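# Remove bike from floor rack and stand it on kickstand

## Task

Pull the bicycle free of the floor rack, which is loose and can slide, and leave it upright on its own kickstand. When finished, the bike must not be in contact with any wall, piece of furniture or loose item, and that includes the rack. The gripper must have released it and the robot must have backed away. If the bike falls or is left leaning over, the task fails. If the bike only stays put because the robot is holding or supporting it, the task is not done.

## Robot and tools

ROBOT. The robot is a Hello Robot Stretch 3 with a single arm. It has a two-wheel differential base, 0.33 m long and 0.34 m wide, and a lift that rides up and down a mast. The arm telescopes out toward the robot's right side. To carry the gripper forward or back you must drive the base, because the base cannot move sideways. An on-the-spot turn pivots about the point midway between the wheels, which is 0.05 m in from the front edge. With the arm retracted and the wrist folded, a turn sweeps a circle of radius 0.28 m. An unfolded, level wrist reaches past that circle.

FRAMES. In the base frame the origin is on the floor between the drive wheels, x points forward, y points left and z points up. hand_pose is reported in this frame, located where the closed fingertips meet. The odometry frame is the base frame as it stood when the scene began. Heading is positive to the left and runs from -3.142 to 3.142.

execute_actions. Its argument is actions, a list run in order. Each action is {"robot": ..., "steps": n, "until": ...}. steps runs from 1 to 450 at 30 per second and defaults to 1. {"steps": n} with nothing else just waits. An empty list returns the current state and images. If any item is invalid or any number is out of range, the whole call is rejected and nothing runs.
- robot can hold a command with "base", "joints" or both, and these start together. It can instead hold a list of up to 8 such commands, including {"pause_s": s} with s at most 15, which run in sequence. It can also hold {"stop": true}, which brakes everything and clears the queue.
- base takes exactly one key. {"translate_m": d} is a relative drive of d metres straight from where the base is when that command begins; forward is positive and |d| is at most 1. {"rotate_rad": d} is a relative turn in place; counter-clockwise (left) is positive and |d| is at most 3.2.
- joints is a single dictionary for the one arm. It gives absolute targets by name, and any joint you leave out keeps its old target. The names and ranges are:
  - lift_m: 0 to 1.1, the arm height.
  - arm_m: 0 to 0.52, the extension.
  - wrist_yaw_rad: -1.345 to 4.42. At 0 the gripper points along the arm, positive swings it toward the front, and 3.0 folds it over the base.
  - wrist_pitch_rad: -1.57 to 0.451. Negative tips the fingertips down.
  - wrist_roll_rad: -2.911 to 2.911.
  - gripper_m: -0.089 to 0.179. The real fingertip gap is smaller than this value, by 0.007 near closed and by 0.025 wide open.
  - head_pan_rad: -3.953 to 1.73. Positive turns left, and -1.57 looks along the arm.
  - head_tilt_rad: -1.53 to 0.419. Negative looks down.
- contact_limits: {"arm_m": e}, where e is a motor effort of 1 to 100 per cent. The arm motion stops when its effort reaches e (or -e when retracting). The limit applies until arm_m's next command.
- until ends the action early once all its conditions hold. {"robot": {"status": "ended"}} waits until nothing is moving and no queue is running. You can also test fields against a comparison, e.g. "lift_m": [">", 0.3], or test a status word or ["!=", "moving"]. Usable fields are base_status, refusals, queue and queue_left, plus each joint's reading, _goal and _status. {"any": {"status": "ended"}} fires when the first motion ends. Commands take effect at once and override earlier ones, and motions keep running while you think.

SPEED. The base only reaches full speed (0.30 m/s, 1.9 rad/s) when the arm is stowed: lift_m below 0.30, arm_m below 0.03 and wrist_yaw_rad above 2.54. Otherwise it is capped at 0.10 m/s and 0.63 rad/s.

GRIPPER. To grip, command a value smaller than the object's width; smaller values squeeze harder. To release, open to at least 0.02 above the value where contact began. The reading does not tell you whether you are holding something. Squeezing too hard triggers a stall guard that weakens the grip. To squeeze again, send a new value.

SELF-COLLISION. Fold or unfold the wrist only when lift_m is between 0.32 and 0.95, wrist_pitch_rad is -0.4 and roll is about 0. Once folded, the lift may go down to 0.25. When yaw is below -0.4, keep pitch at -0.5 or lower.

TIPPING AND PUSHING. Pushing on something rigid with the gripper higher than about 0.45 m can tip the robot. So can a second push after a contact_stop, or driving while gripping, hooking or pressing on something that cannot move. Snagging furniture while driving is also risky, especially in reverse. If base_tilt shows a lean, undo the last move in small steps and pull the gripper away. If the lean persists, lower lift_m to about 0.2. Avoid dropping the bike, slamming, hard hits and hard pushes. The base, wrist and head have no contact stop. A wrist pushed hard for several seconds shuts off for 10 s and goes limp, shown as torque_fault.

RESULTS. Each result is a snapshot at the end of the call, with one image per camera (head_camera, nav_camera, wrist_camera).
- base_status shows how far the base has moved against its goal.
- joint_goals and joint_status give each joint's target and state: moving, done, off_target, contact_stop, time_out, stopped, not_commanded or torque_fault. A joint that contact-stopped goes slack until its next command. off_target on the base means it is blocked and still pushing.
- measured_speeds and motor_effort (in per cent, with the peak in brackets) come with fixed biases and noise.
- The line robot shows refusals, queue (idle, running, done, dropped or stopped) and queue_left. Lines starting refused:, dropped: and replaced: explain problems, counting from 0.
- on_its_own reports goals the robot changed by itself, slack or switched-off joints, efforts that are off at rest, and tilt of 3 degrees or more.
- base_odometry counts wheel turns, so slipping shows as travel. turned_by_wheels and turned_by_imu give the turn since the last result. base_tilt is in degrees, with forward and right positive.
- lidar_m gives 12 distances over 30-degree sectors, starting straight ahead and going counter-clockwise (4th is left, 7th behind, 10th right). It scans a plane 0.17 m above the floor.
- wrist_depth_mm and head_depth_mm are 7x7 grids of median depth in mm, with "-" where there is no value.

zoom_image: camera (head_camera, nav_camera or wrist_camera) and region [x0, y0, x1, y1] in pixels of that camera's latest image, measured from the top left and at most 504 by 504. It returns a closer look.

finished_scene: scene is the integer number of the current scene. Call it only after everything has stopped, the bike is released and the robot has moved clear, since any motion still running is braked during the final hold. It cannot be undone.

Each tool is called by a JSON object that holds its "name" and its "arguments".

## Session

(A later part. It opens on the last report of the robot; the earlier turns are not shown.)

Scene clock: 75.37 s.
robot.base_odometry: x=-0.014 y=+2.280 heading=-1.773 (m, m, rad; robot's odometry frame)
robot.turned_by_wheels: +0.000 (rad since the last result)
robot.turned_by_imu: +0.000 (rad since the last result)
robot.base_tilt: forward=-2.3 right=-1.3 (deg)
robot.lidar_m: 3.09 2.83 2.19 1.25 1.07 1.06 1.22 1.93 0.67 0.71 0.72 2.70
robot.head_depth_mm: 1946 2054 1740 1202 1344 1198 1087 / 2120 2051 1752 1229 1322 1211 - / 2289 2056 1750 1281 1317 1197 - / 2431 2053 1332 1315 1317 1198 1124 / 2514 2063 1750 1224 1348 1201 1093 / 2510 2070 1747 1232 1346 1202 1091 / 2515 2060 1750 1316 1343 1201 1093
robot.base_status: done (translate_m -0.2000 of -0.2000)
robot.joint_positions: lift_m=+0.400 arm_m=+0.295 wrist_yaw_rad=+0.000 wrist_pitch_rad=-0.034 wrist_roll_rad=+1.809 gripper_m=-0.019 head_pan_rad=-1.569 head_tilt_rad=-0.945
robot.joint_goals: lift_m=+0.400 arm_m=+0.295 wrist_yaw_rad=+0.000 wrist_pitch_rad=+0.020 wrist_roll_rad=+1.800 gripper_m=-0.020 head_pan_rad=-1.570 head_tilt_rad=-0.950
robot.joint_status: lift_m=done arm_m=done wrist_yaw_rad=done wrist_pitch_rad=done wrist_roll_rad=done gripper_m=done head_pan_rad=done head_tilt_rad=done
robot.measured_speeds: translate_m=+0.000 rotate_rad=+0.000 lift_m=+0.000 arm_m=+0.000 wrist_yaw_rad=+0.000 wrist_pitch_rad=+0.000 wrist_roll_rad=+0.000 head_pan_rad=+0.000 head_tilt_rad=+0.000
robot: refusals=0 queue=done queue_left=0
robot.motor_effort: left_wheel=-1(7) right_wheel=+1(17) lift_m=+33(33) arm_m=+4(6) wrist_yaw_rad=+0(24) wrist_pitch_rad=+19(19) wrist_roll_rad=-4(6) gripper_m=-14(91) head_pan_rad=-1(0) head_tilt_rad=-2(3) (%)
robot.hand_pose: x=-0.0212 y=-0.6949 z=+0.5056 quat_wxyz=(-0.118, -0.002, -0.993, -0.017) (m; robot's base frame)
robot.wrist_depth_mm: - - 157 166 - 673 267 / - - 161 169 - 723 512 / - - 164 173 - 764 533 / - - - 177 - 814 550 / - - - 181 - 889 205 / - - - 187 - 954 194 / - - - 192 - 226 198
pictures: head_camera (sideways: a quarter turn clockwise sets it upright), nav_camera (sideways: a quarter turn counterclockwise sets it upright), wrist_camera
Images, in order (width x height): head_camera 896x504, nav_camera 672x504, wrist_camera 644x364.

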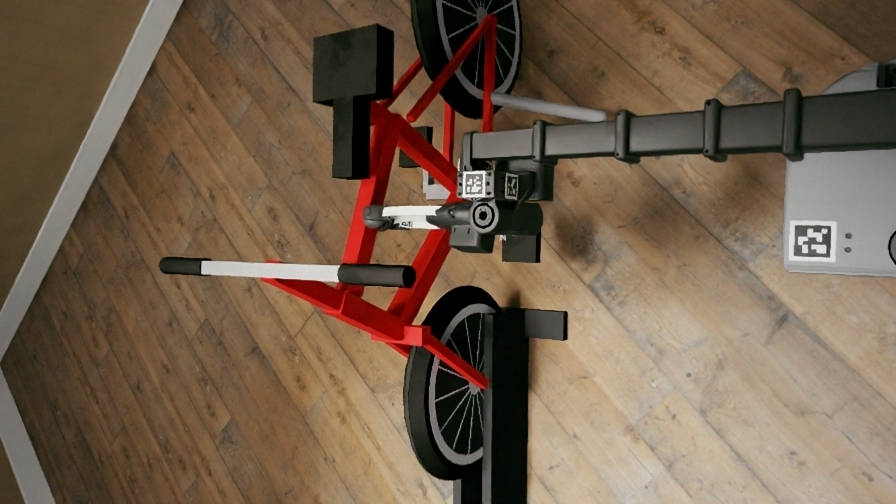

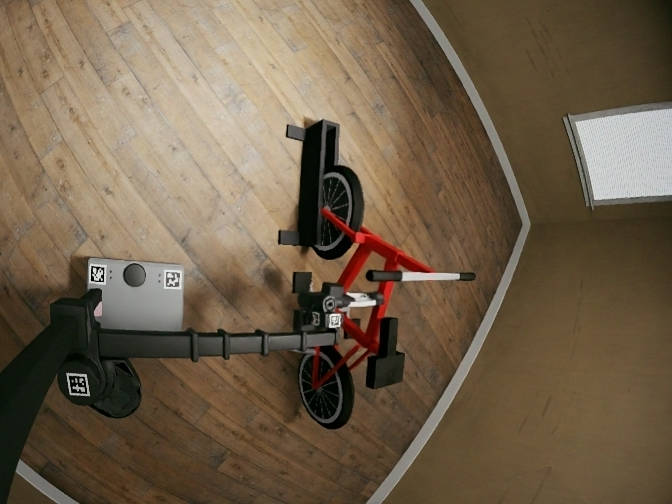

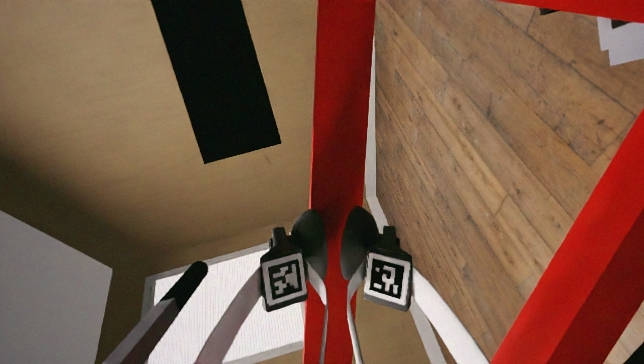

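{"name": "execute_actions", "arguments": {"actions": [{"robot":[{"joints":{"gripper_m":0.06}},{"joints":{"arm_m":0.315}},{"joints":{"gripper_m":-0.03}},{"joints":{"arm_m":0.30}},{"base":{"translate_m":-0.4}}],"steps":350,"until":{"robot":{"status":"ended"}}},{"robot":{"joints":{"arm_m":0.26,"lift_m":0.395}},"steps":60,"until":{"robot":{"status":"ended"}}}]}}

Scene clock: 86.00 s.
robot.base_odometry: x=+0.067 y=+2.672 heading=-1.773 (m, m, rad; robot's odometry frame)
robot.turned_by_wheels: +0.000 (rad since the last result)
robot.turned_by_imu: +0.000 (rad since the last result)
robot.base_tilt: forward=-2.3 right=-1.3 (deg)
robot.lidar_m: 3.40 3.11 1.62 0.91 0.78 0.78 0.89 1.50 0.68 0.70 0.71 2.99
robot.head_depth_mm: 1671 1888 1748 1167 1338 1202 1088 / 1818 1975 1736 1230 1317 1204 - / 1988 2054 1745 1264 1301 1206 - / 2200 2069 1673 1435 1321 1204 1117 / 2377 2064 1747 1198 1341 1201 1092 / 2507 2064 1750 1271 1343 1201 1092 / 2494 2072 1756 1441 1347 1206 1094
robot.base_status: done (translate_m -0.4000 of -0.4000)
robot.joint_positions: lift_m=+0.395 arm_m=+0.260 wrist_yaw_rad=-0.001 wrist_pitch_rad=-0.028 wrist_roll_rad=+1.814 gripper_m=-0.029 head_pan_rad=-1.569 head_tilt_rad=-0.945
robot.joint_goals: lift_m=+0.395 arm_m=+0.260 wrist_yaw_rad=+0.000 wrist_pitch_rad=+0.020 wrist_roll_rad=+1.800 gripper_m=-0.030 head_pan_rad=-1.570 head_tilt_rad=-0.950
robot.joint_status: lift_m=done arm_m=done wrist_yaw_rad=done wrist_pitch_rad=done wrist_roll_rad=done gripper_m=done head_pan_rad=done head_tilt_rad=done
robot.measured_speeds: translate_m=+0.000 rotate_rad=+0.000 lift_m=+0.000 arm_m=+0.000 wrist_yaw_rad=+0.000 wrist_pitch_rad=+0.000 wrist_roll_rad=+0.000 head_pan_rad=+0.000 head_tilt_rad=+0.000
robot: refusals=0 queue=done queue_left=0
robot.motor_effort: left_wheel=-1(13) right_wheel=+2(26) lift_m=+29(33) arm_m=-1(7) wrist_yaw_rad=+1(33) wrist_pitch_rad=+17(21) wrist_roll_rad=-6(6) gripper_m=-16(96) head_pan_rad=+0(1) head_tilt_rad=-3(2) (%)
robot.hand_pose: x=-0.0217 y=-0.6606 z=+0.5022 quat_wxyz=(-0.121, -0.002, -0.993, -0.014) (m; robot's base frame)
robot.wrist_depth_mm: - - 156 168 - 676 250 / - - 158 172 - 687 503 / - - 162 175 - 756 527 / - - - 179 - 821 218 / - - - 179 - 900 205 / - - - 185 - - 206 / - - - 191 - 226 231
pictures: head_camera (sideways: a quarter turn clockwise sets it upright), nav_camera (sideways: a quarter turn counterclockwise sets it upright), wrist_camera
Images, in order (width x height): head_camera 896x504, nav_camera 672x504, wrist_camera 644x364.

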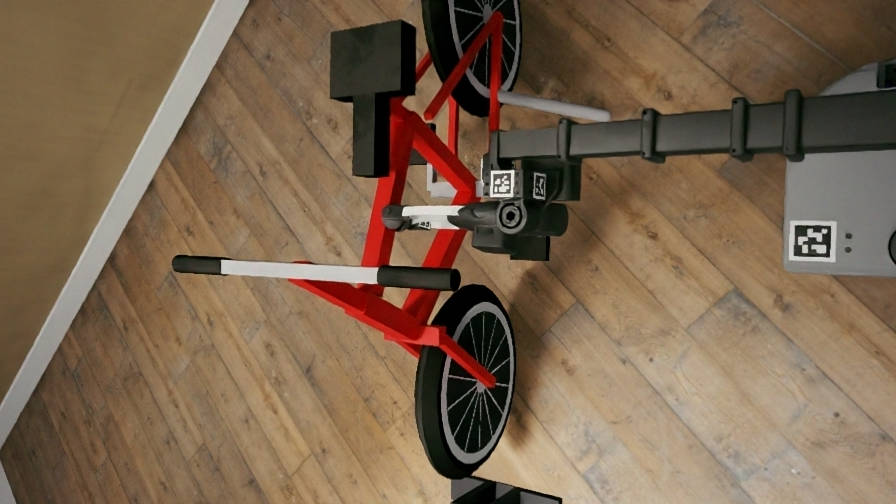

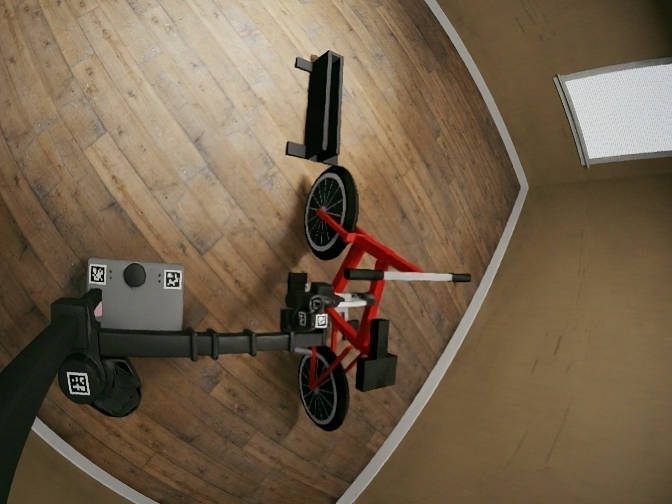

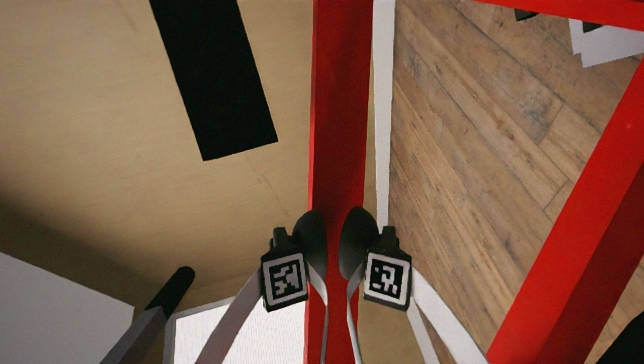

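{"name": "execute_actions", "arguments": {"actions": [{"robot":[{"base":{"translate_m":-0.08}},{"joints":{"arm_m":0.22,"lift_m":0.388},"contact_limits":{"arm_m":15}}],"steps":150,"until":{"robot":{"status":"ended"}}}]}}

Scene clock: 89.30 s.
robot.base_odometry: x=+0.083 y=+2.751 heading=-1.773 (m, m, rad; robot's odometry frame)
robot.turned_by_wheels: +0.000 (rad since the last result)
robot.turned_by_imu: +0.000 (rad since the last result)
robot.base_tilt: forward=-2.5 right=-1.3 (deg)
robot.lidar_m: 3.49 3.16 1.51 0.84 0.72 0.72 0.82 1.39 0.67 0.54 0.70 3.04
robot.head_depth_mm: 1615 1821 1751 1119 1332 1200 1089 / 1760 1951 1756 1081 1329 1202 - / 1934 2047 1746 1218 - 1202 - / 2131 2062 1703 973 1321 1206 1125 / 2320 2055 1745 1150 1339 1207 1088 / 2447 2061 1747 1234 1342 1202 1093 / 2505 2074 1757 1490 1348 1206 1093
robot.base_status: done (translate_m -0.0800 of -0.0800)
robot.joint_positions: lift_m=+0.388 arm_m=+0.220 wrist_yaw_rad=+0.000 wrist_pitch_rad=-0.023 wrist_roll_rad=+1.814 gripper_m=-0.029 head_pan_rad=-1.569 head_tilt_rad=-0.945
robot.joint_goals: lift_m=+0.388 arm_m=+0.220 wrist_yaw_rad=+0.000 wrist_pitch_rad=+0.020 wrist_roll_rad=+1.800 gripper_m=-0.030 head_pan_rad=-1.570 head_tilt_rad=-0.950
robot.joint_status: lift_m=done arm_m=done wrist_yaw_rad=done wrist_pitch_rad=done wrist_roll_rad=done gripper_m=done head_pan_rad=done head_tilt_rad=done
robot.measured_speeds: translate_m=+0.000 rotate_rad=+0.000 lift_m=+0.000 arm_m=+0.000 wrist_yaw_rad=+0.000 wrist_pitch_rad=+0.000 wrist_roll_rad=+0.000 head_pan_rad=+0.000 head_tilt_rad=+0.000
robot: refusals=0 queue=done queue_left=0
robot.motor_effort: left_wheel=-1(6) right_wheel=+2(13) lift_m=+28(30) arm_m=+1(3) wrist_yaw_rad=+0(15) wrist_pitch_rad=+15(18) wrist_roll_rad=-6(6) gripper_m=-16(17) head_pan_rad=+0(1) head_tilt_rad=-2(2) (%)
robot.contact_limits: arm_m 15 (drawing in: default 26, maximum 42; extending or still: default 36, maximum 59)
robot.hand_pose: x=-0.0213 y=-0.6205 z=+0.4964 quat_wxyz=(-0.121, -0.001, -0.993, -0.012) (m; robot's base frame)
robot.wrist_depth_mm: - - 154 172 - 604 217 / - - 156 174 - 711 285 / - - 159 178 - 742 232 / - - - 181 - 818 219 / - - - 181 - 874 218 / - - - 187 - 956 219 / - - - 190 - 227 244
pictures: head_camera (sideways: a quarter turn clockwise sets it upright), nav_camera (sideways: a quarter turn counterclockwise sets it upright), wrist_camera
Images, in order (width x height): head_camera 896x504, nav_camera 672x504, wrist_camera 644x364.

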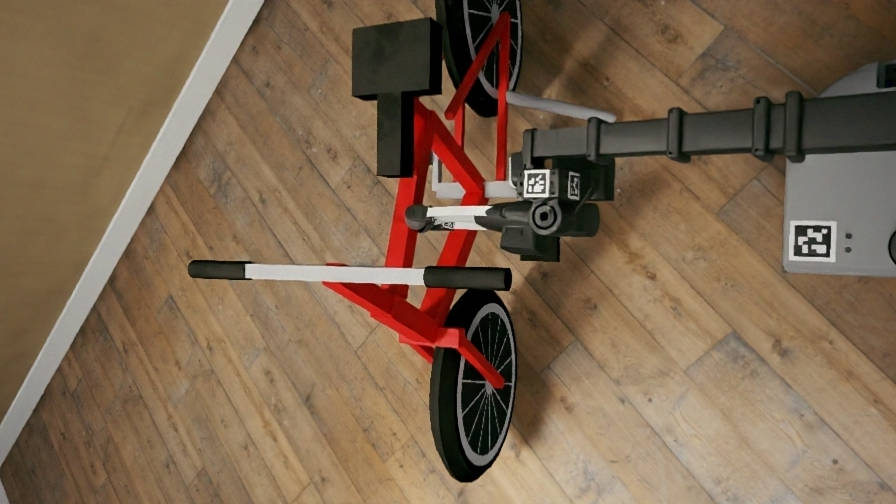

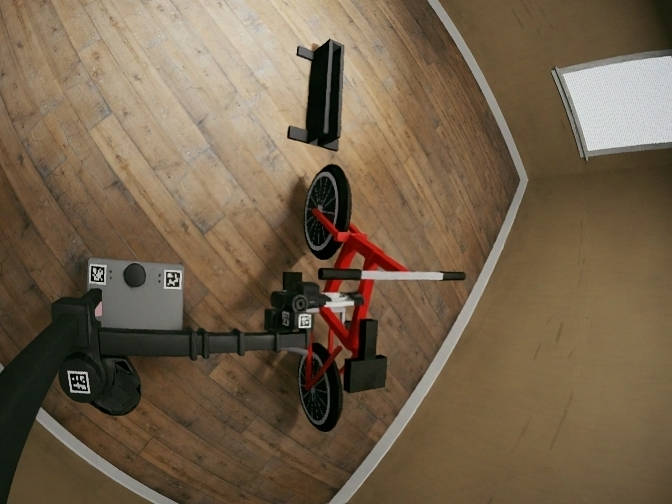

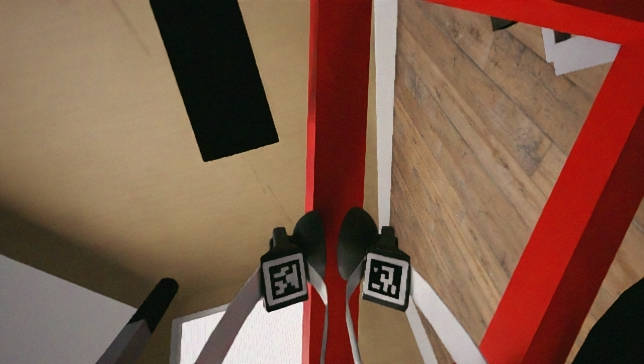

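Nearly touching (shadow meets tip).

{"name": "execute_actions", "arguments": {"actions": [{"robot":{"joints":{"arm_m":0.2,"lift_m":0.383},"contact_limits":{"arm_m":10}},"steps":60,"until":{"robot":{"status":"ended"}}},{"robot":[{"joints":{"gripper_m":0.08}},{"pause_s":0.5},{"joints":{"arm_m":0.0}},{"base":{"translate_m":0.5},"joints":{"head_pan_rad":-2.1,"head_tilt_rad":-0.8}}],"steps":400,"until":{"robot":{"status":"ended"}}}]}}

Scene clock: 101.30 s.
robot.base_odometry: x=-0.018 y=+2.261 heading=-1.773 (m, m, rad; robot's odometry frame)
robot.turned_by_wheels: +0.000 (rad since the last result)
robot.turned_by_imu: +0.000 (rad since the last result)
robot.base_tilt: forward=-2.3 right=-1.4 (deg)
robot.lidar_m: 3.08 2.82 2.20 1.26 1.08 1.08 1.24 0.75 0.58 0.53 2.69 2.68
robot.head_depth_mm: 1630 1856 2006 1098 1415 1256 1113 / 1675 1911 2076 1283 1415 1260 1117 / 1726 1973 2075 1176 1410 1262 1142 / 1768 2032 2066 1700 1361 1263 - / 1825 2105 2074 1706 1361 1240 - / 1876 2168 2064 1696 1445 1236 1117 / 1928 2266 2079 1702 1447 1236 1118
robot.base_status: done (translate_m +0.5000 of +0.5000)
robot.joint_positions: lift_m=+0.383 arm_m=+0.001 wrist_yaw_rad=+0.000 wrist_pitch_rad=-0.002 wrist_roll_rad=+1.810 gripper_m=+0.080 head_pan_rad=-2.093 head_tilt_rad=-0.803
robot.joint_goals: lift_m=+0.383 arm_m=+0.000 wrist_yaw_rad=+0.000 wrist_pitch_rad=+0.020 wrist_roll_rad=+1.800 gripper_m=+0.080 head_pan_rad=-2.100 head_tilt_rad=-0.800
robot.joint_status: lift_m=done arm_m=done wrist_yaw_rad=done wrist_pitch_rad=done wrist_roll_rad=done gripper_m=done head_pan_rad=done head_tilt_rad=done
robot.measured_speeds: translate_m=+0.000 rotate_rad=+0.000 lift_m=+0.000 arm_m=+0.000 wrist_yaw_rad=+0.000 wrist_pitch_rad=+0.000 wrist_roll_rad=+0.000 head_pan_rad=+0.000 head_tilt_rad=+0.000
robot: refusals=0 queue=done queue_left=0
robot.motor_effort: left_wheel=-1(7) right_wheel=+1(11) lift_m=+32(31) arm_m=-4(4) wrist_yaw_rad=+0(3) wrist_pitch_rad=+7(24) wrist_roll_rad=-4(6) gripper_m=+0(79) head_pan_rad=-5(43) head_tilt_rad=+0(12) (%)
robot.hand_pose: x=-0.0213 y=-0.4024 z=+0.4967 quat_wxyz=(-0.119, +0.000, -0.993, -0.002) (m; robot's base frame)
robot.wrist_depth_mm: - - - - - 670 253 / - - - - - 739 521 / - - - - - 775 546 / - - - - - 861 529 / - - - - - 939 452 / - - - - - 980 468 / - - - - - - 488
pictures: head_camera (sideways: a quarter turn clockwise sets it upright), nav_camera (sideways: a quarter turn counterclockwise sets it upright), wrist_camera
Images, in order (width x height): head_camera 896x504, nav_camera 672x504, wrist_camera 644x364.

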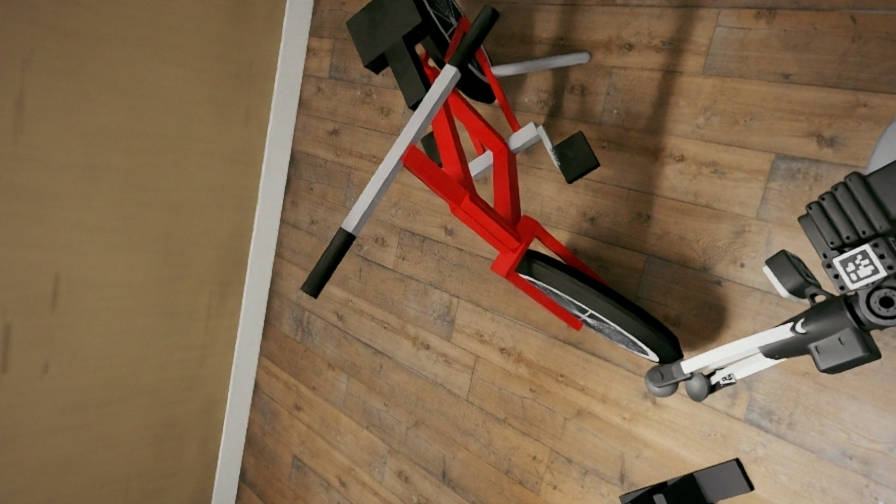

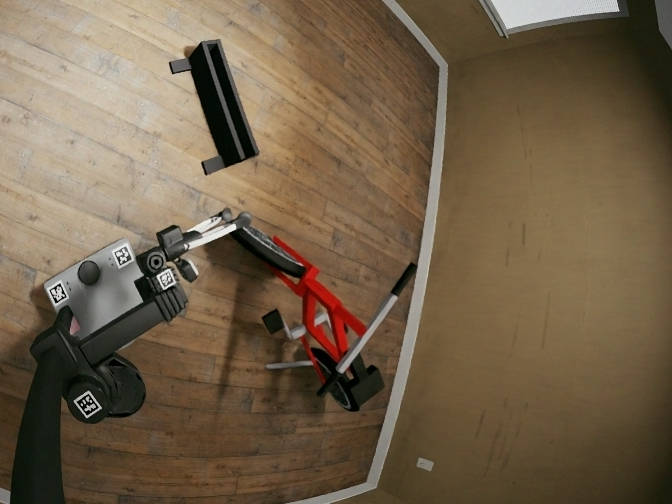

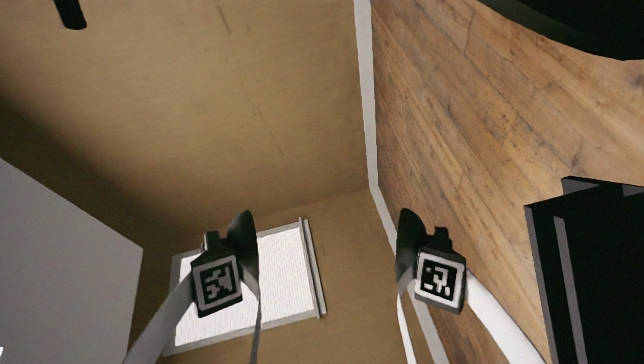

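Standing on its stand; move further away.

{"name": "execute_actions", "arguments": {"actions": [{"robot":{"base":{"translate_m":0.45},"joints":{"lift_m":0.45,"head_pan_rad":-2.5,"head_tilt_rad":-0.6}},"steps":300,"until":{"robot":{"status":"ended"}}}]}}

{"name": "finished_scene", "arguments": {"scene": 1}}

Scene clock: 107.10 s.
robot.base_odometry: x=-0.108 y=+1.820 heading=-1.773 (m, m, rad; robot's odometry frame)
robot.turned_by_wheels: +0.000 (rad since the last result)
robot.turned_by_imu: +0.000 (rad since the last result)
robot.base_tilt: forward=-2.3 right=-1.3 (deg)
robot.lidar_m: 2.70 2.51 2.51 1.64 1.40 1.40 1.60 0.74 0.73 2.57 2.37 2.36
robot.head_depth_mm: 1987 2196 2487 2111 1693 1406 1196 / 1956 2175 2435 1871 1685 1393 1196 / 1931 2140 2411 1446 1590 1393 1196 / 1905 2117 2334 2123 1291 1366 1194 / 1879 2087 2348 2108 1693 1346 1194 / 1872 2055 2305 2124 1688 1395 1196 / 1846 2050 2287 2130 1686 1400 1150
robot.base_status: done (translate_m +0.4500 of +0.4500)
robot.joint_positions: lift_m=+0.450 arm_m=+0.001 wrist_yaw_rad=+0.000 wrist_pitch_rad=-0.002 wrist_roll_rad=+1.810 gripper_m=+0.080 head_pan_rad=-2.493 head_tilt_rad=-0.606
robot.joint_goals: lift_m=+0.450 arm_m=+0.000 wrist_yaw_rad=+0.000 wrist_pitch_rad=+0.020 wrist_roll_rad=+1.800 gripper_m=+0.080 head_pan_rad=-2.500 head_tilt_rad=-0.600
robot.joint_status: lift_m=done arm_m=done wrist_yaw_rad=done wrist_pitch_rad=done wrist_roll_rad=done gripper_m=done head_pan_rad=done head_tilt_rad=done
robot.measured_speeds: translate_m=+0.000 rotate_rad=+0.000 lift_m=+0.000 arm_m=+0.000 wrist_yaw_rad=+0.000 wrist_pitch_rad=+0.000 wrist_roll_rad=+0.000 head_pan_rad=+0.000 head_tilt_rad=+0.000
robot: refusals=0 queue=done queue_left=0
robot.motor_effort: left_wheel=-1(5) right_wheel=+1(6) lift_m=+33(34) arm_m=-4(4) wrist_yaw_rad=+1(0) wrist_pitch_rad=+7(8) wrist_roll_rad=-4(4) gripper_m=+1(1) head_pan_rad=-5(39) head_tilt_rad=+1(15) (%)
robot.hand_pose: x=-0.0213 y=-0.4024 z=+0.5637 quat_wxyz=(-0.119, +0.000, -0.993, -0.001) (m; robot's base frame)
robot.wrist_depth_mm: - - - - - 762 413 / - - - - - 829 426 / - - - - - 899 441 / - - - - - 967 461 / - - - - - - 510 / - - - - - - 711 / - - - - - - 771
pictures: head_camera (sideways: a quarter turn clockwise sets it upright), nav_camera (sideways: a quarter turn counterclockwise sets it upright), wrist_camera
Images, in order (width x height): head_camera 896x504, nav_camera 672x504, wrist_camera 644x364.

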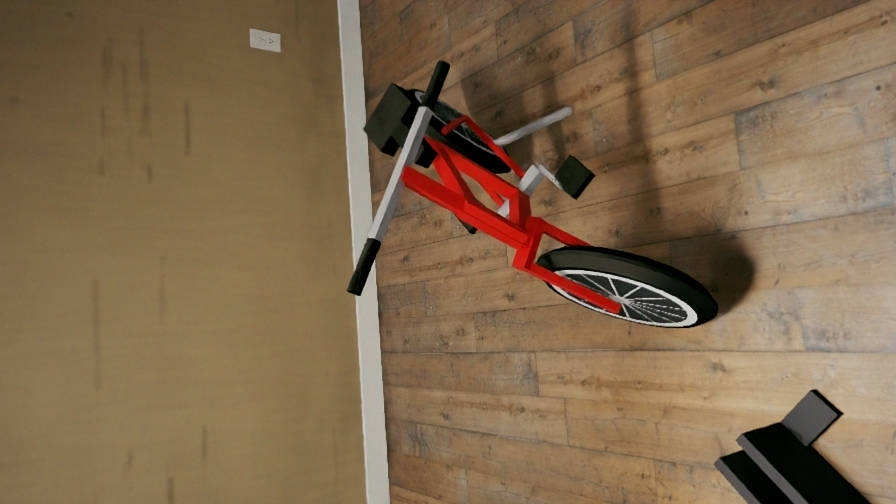

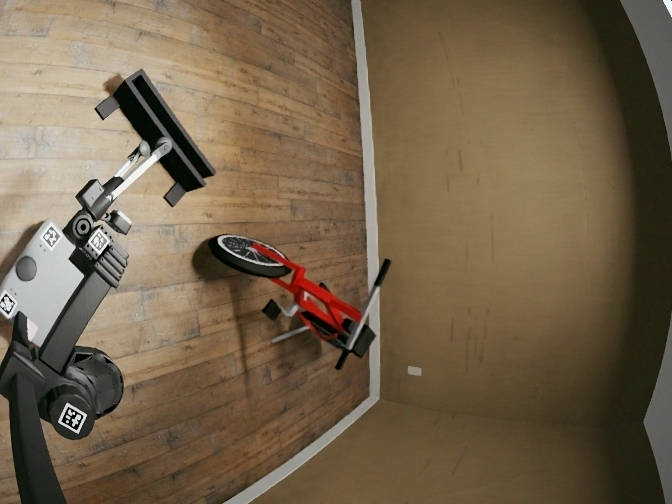

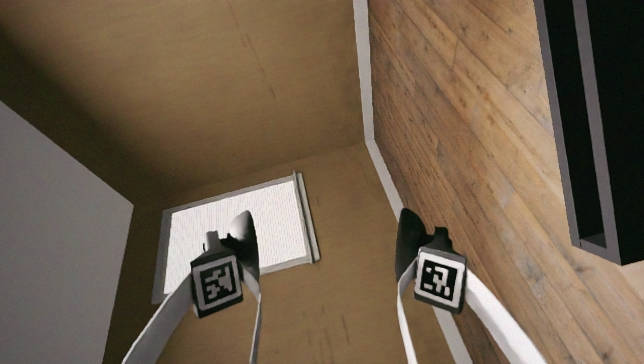

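The scene is finished: the task was done.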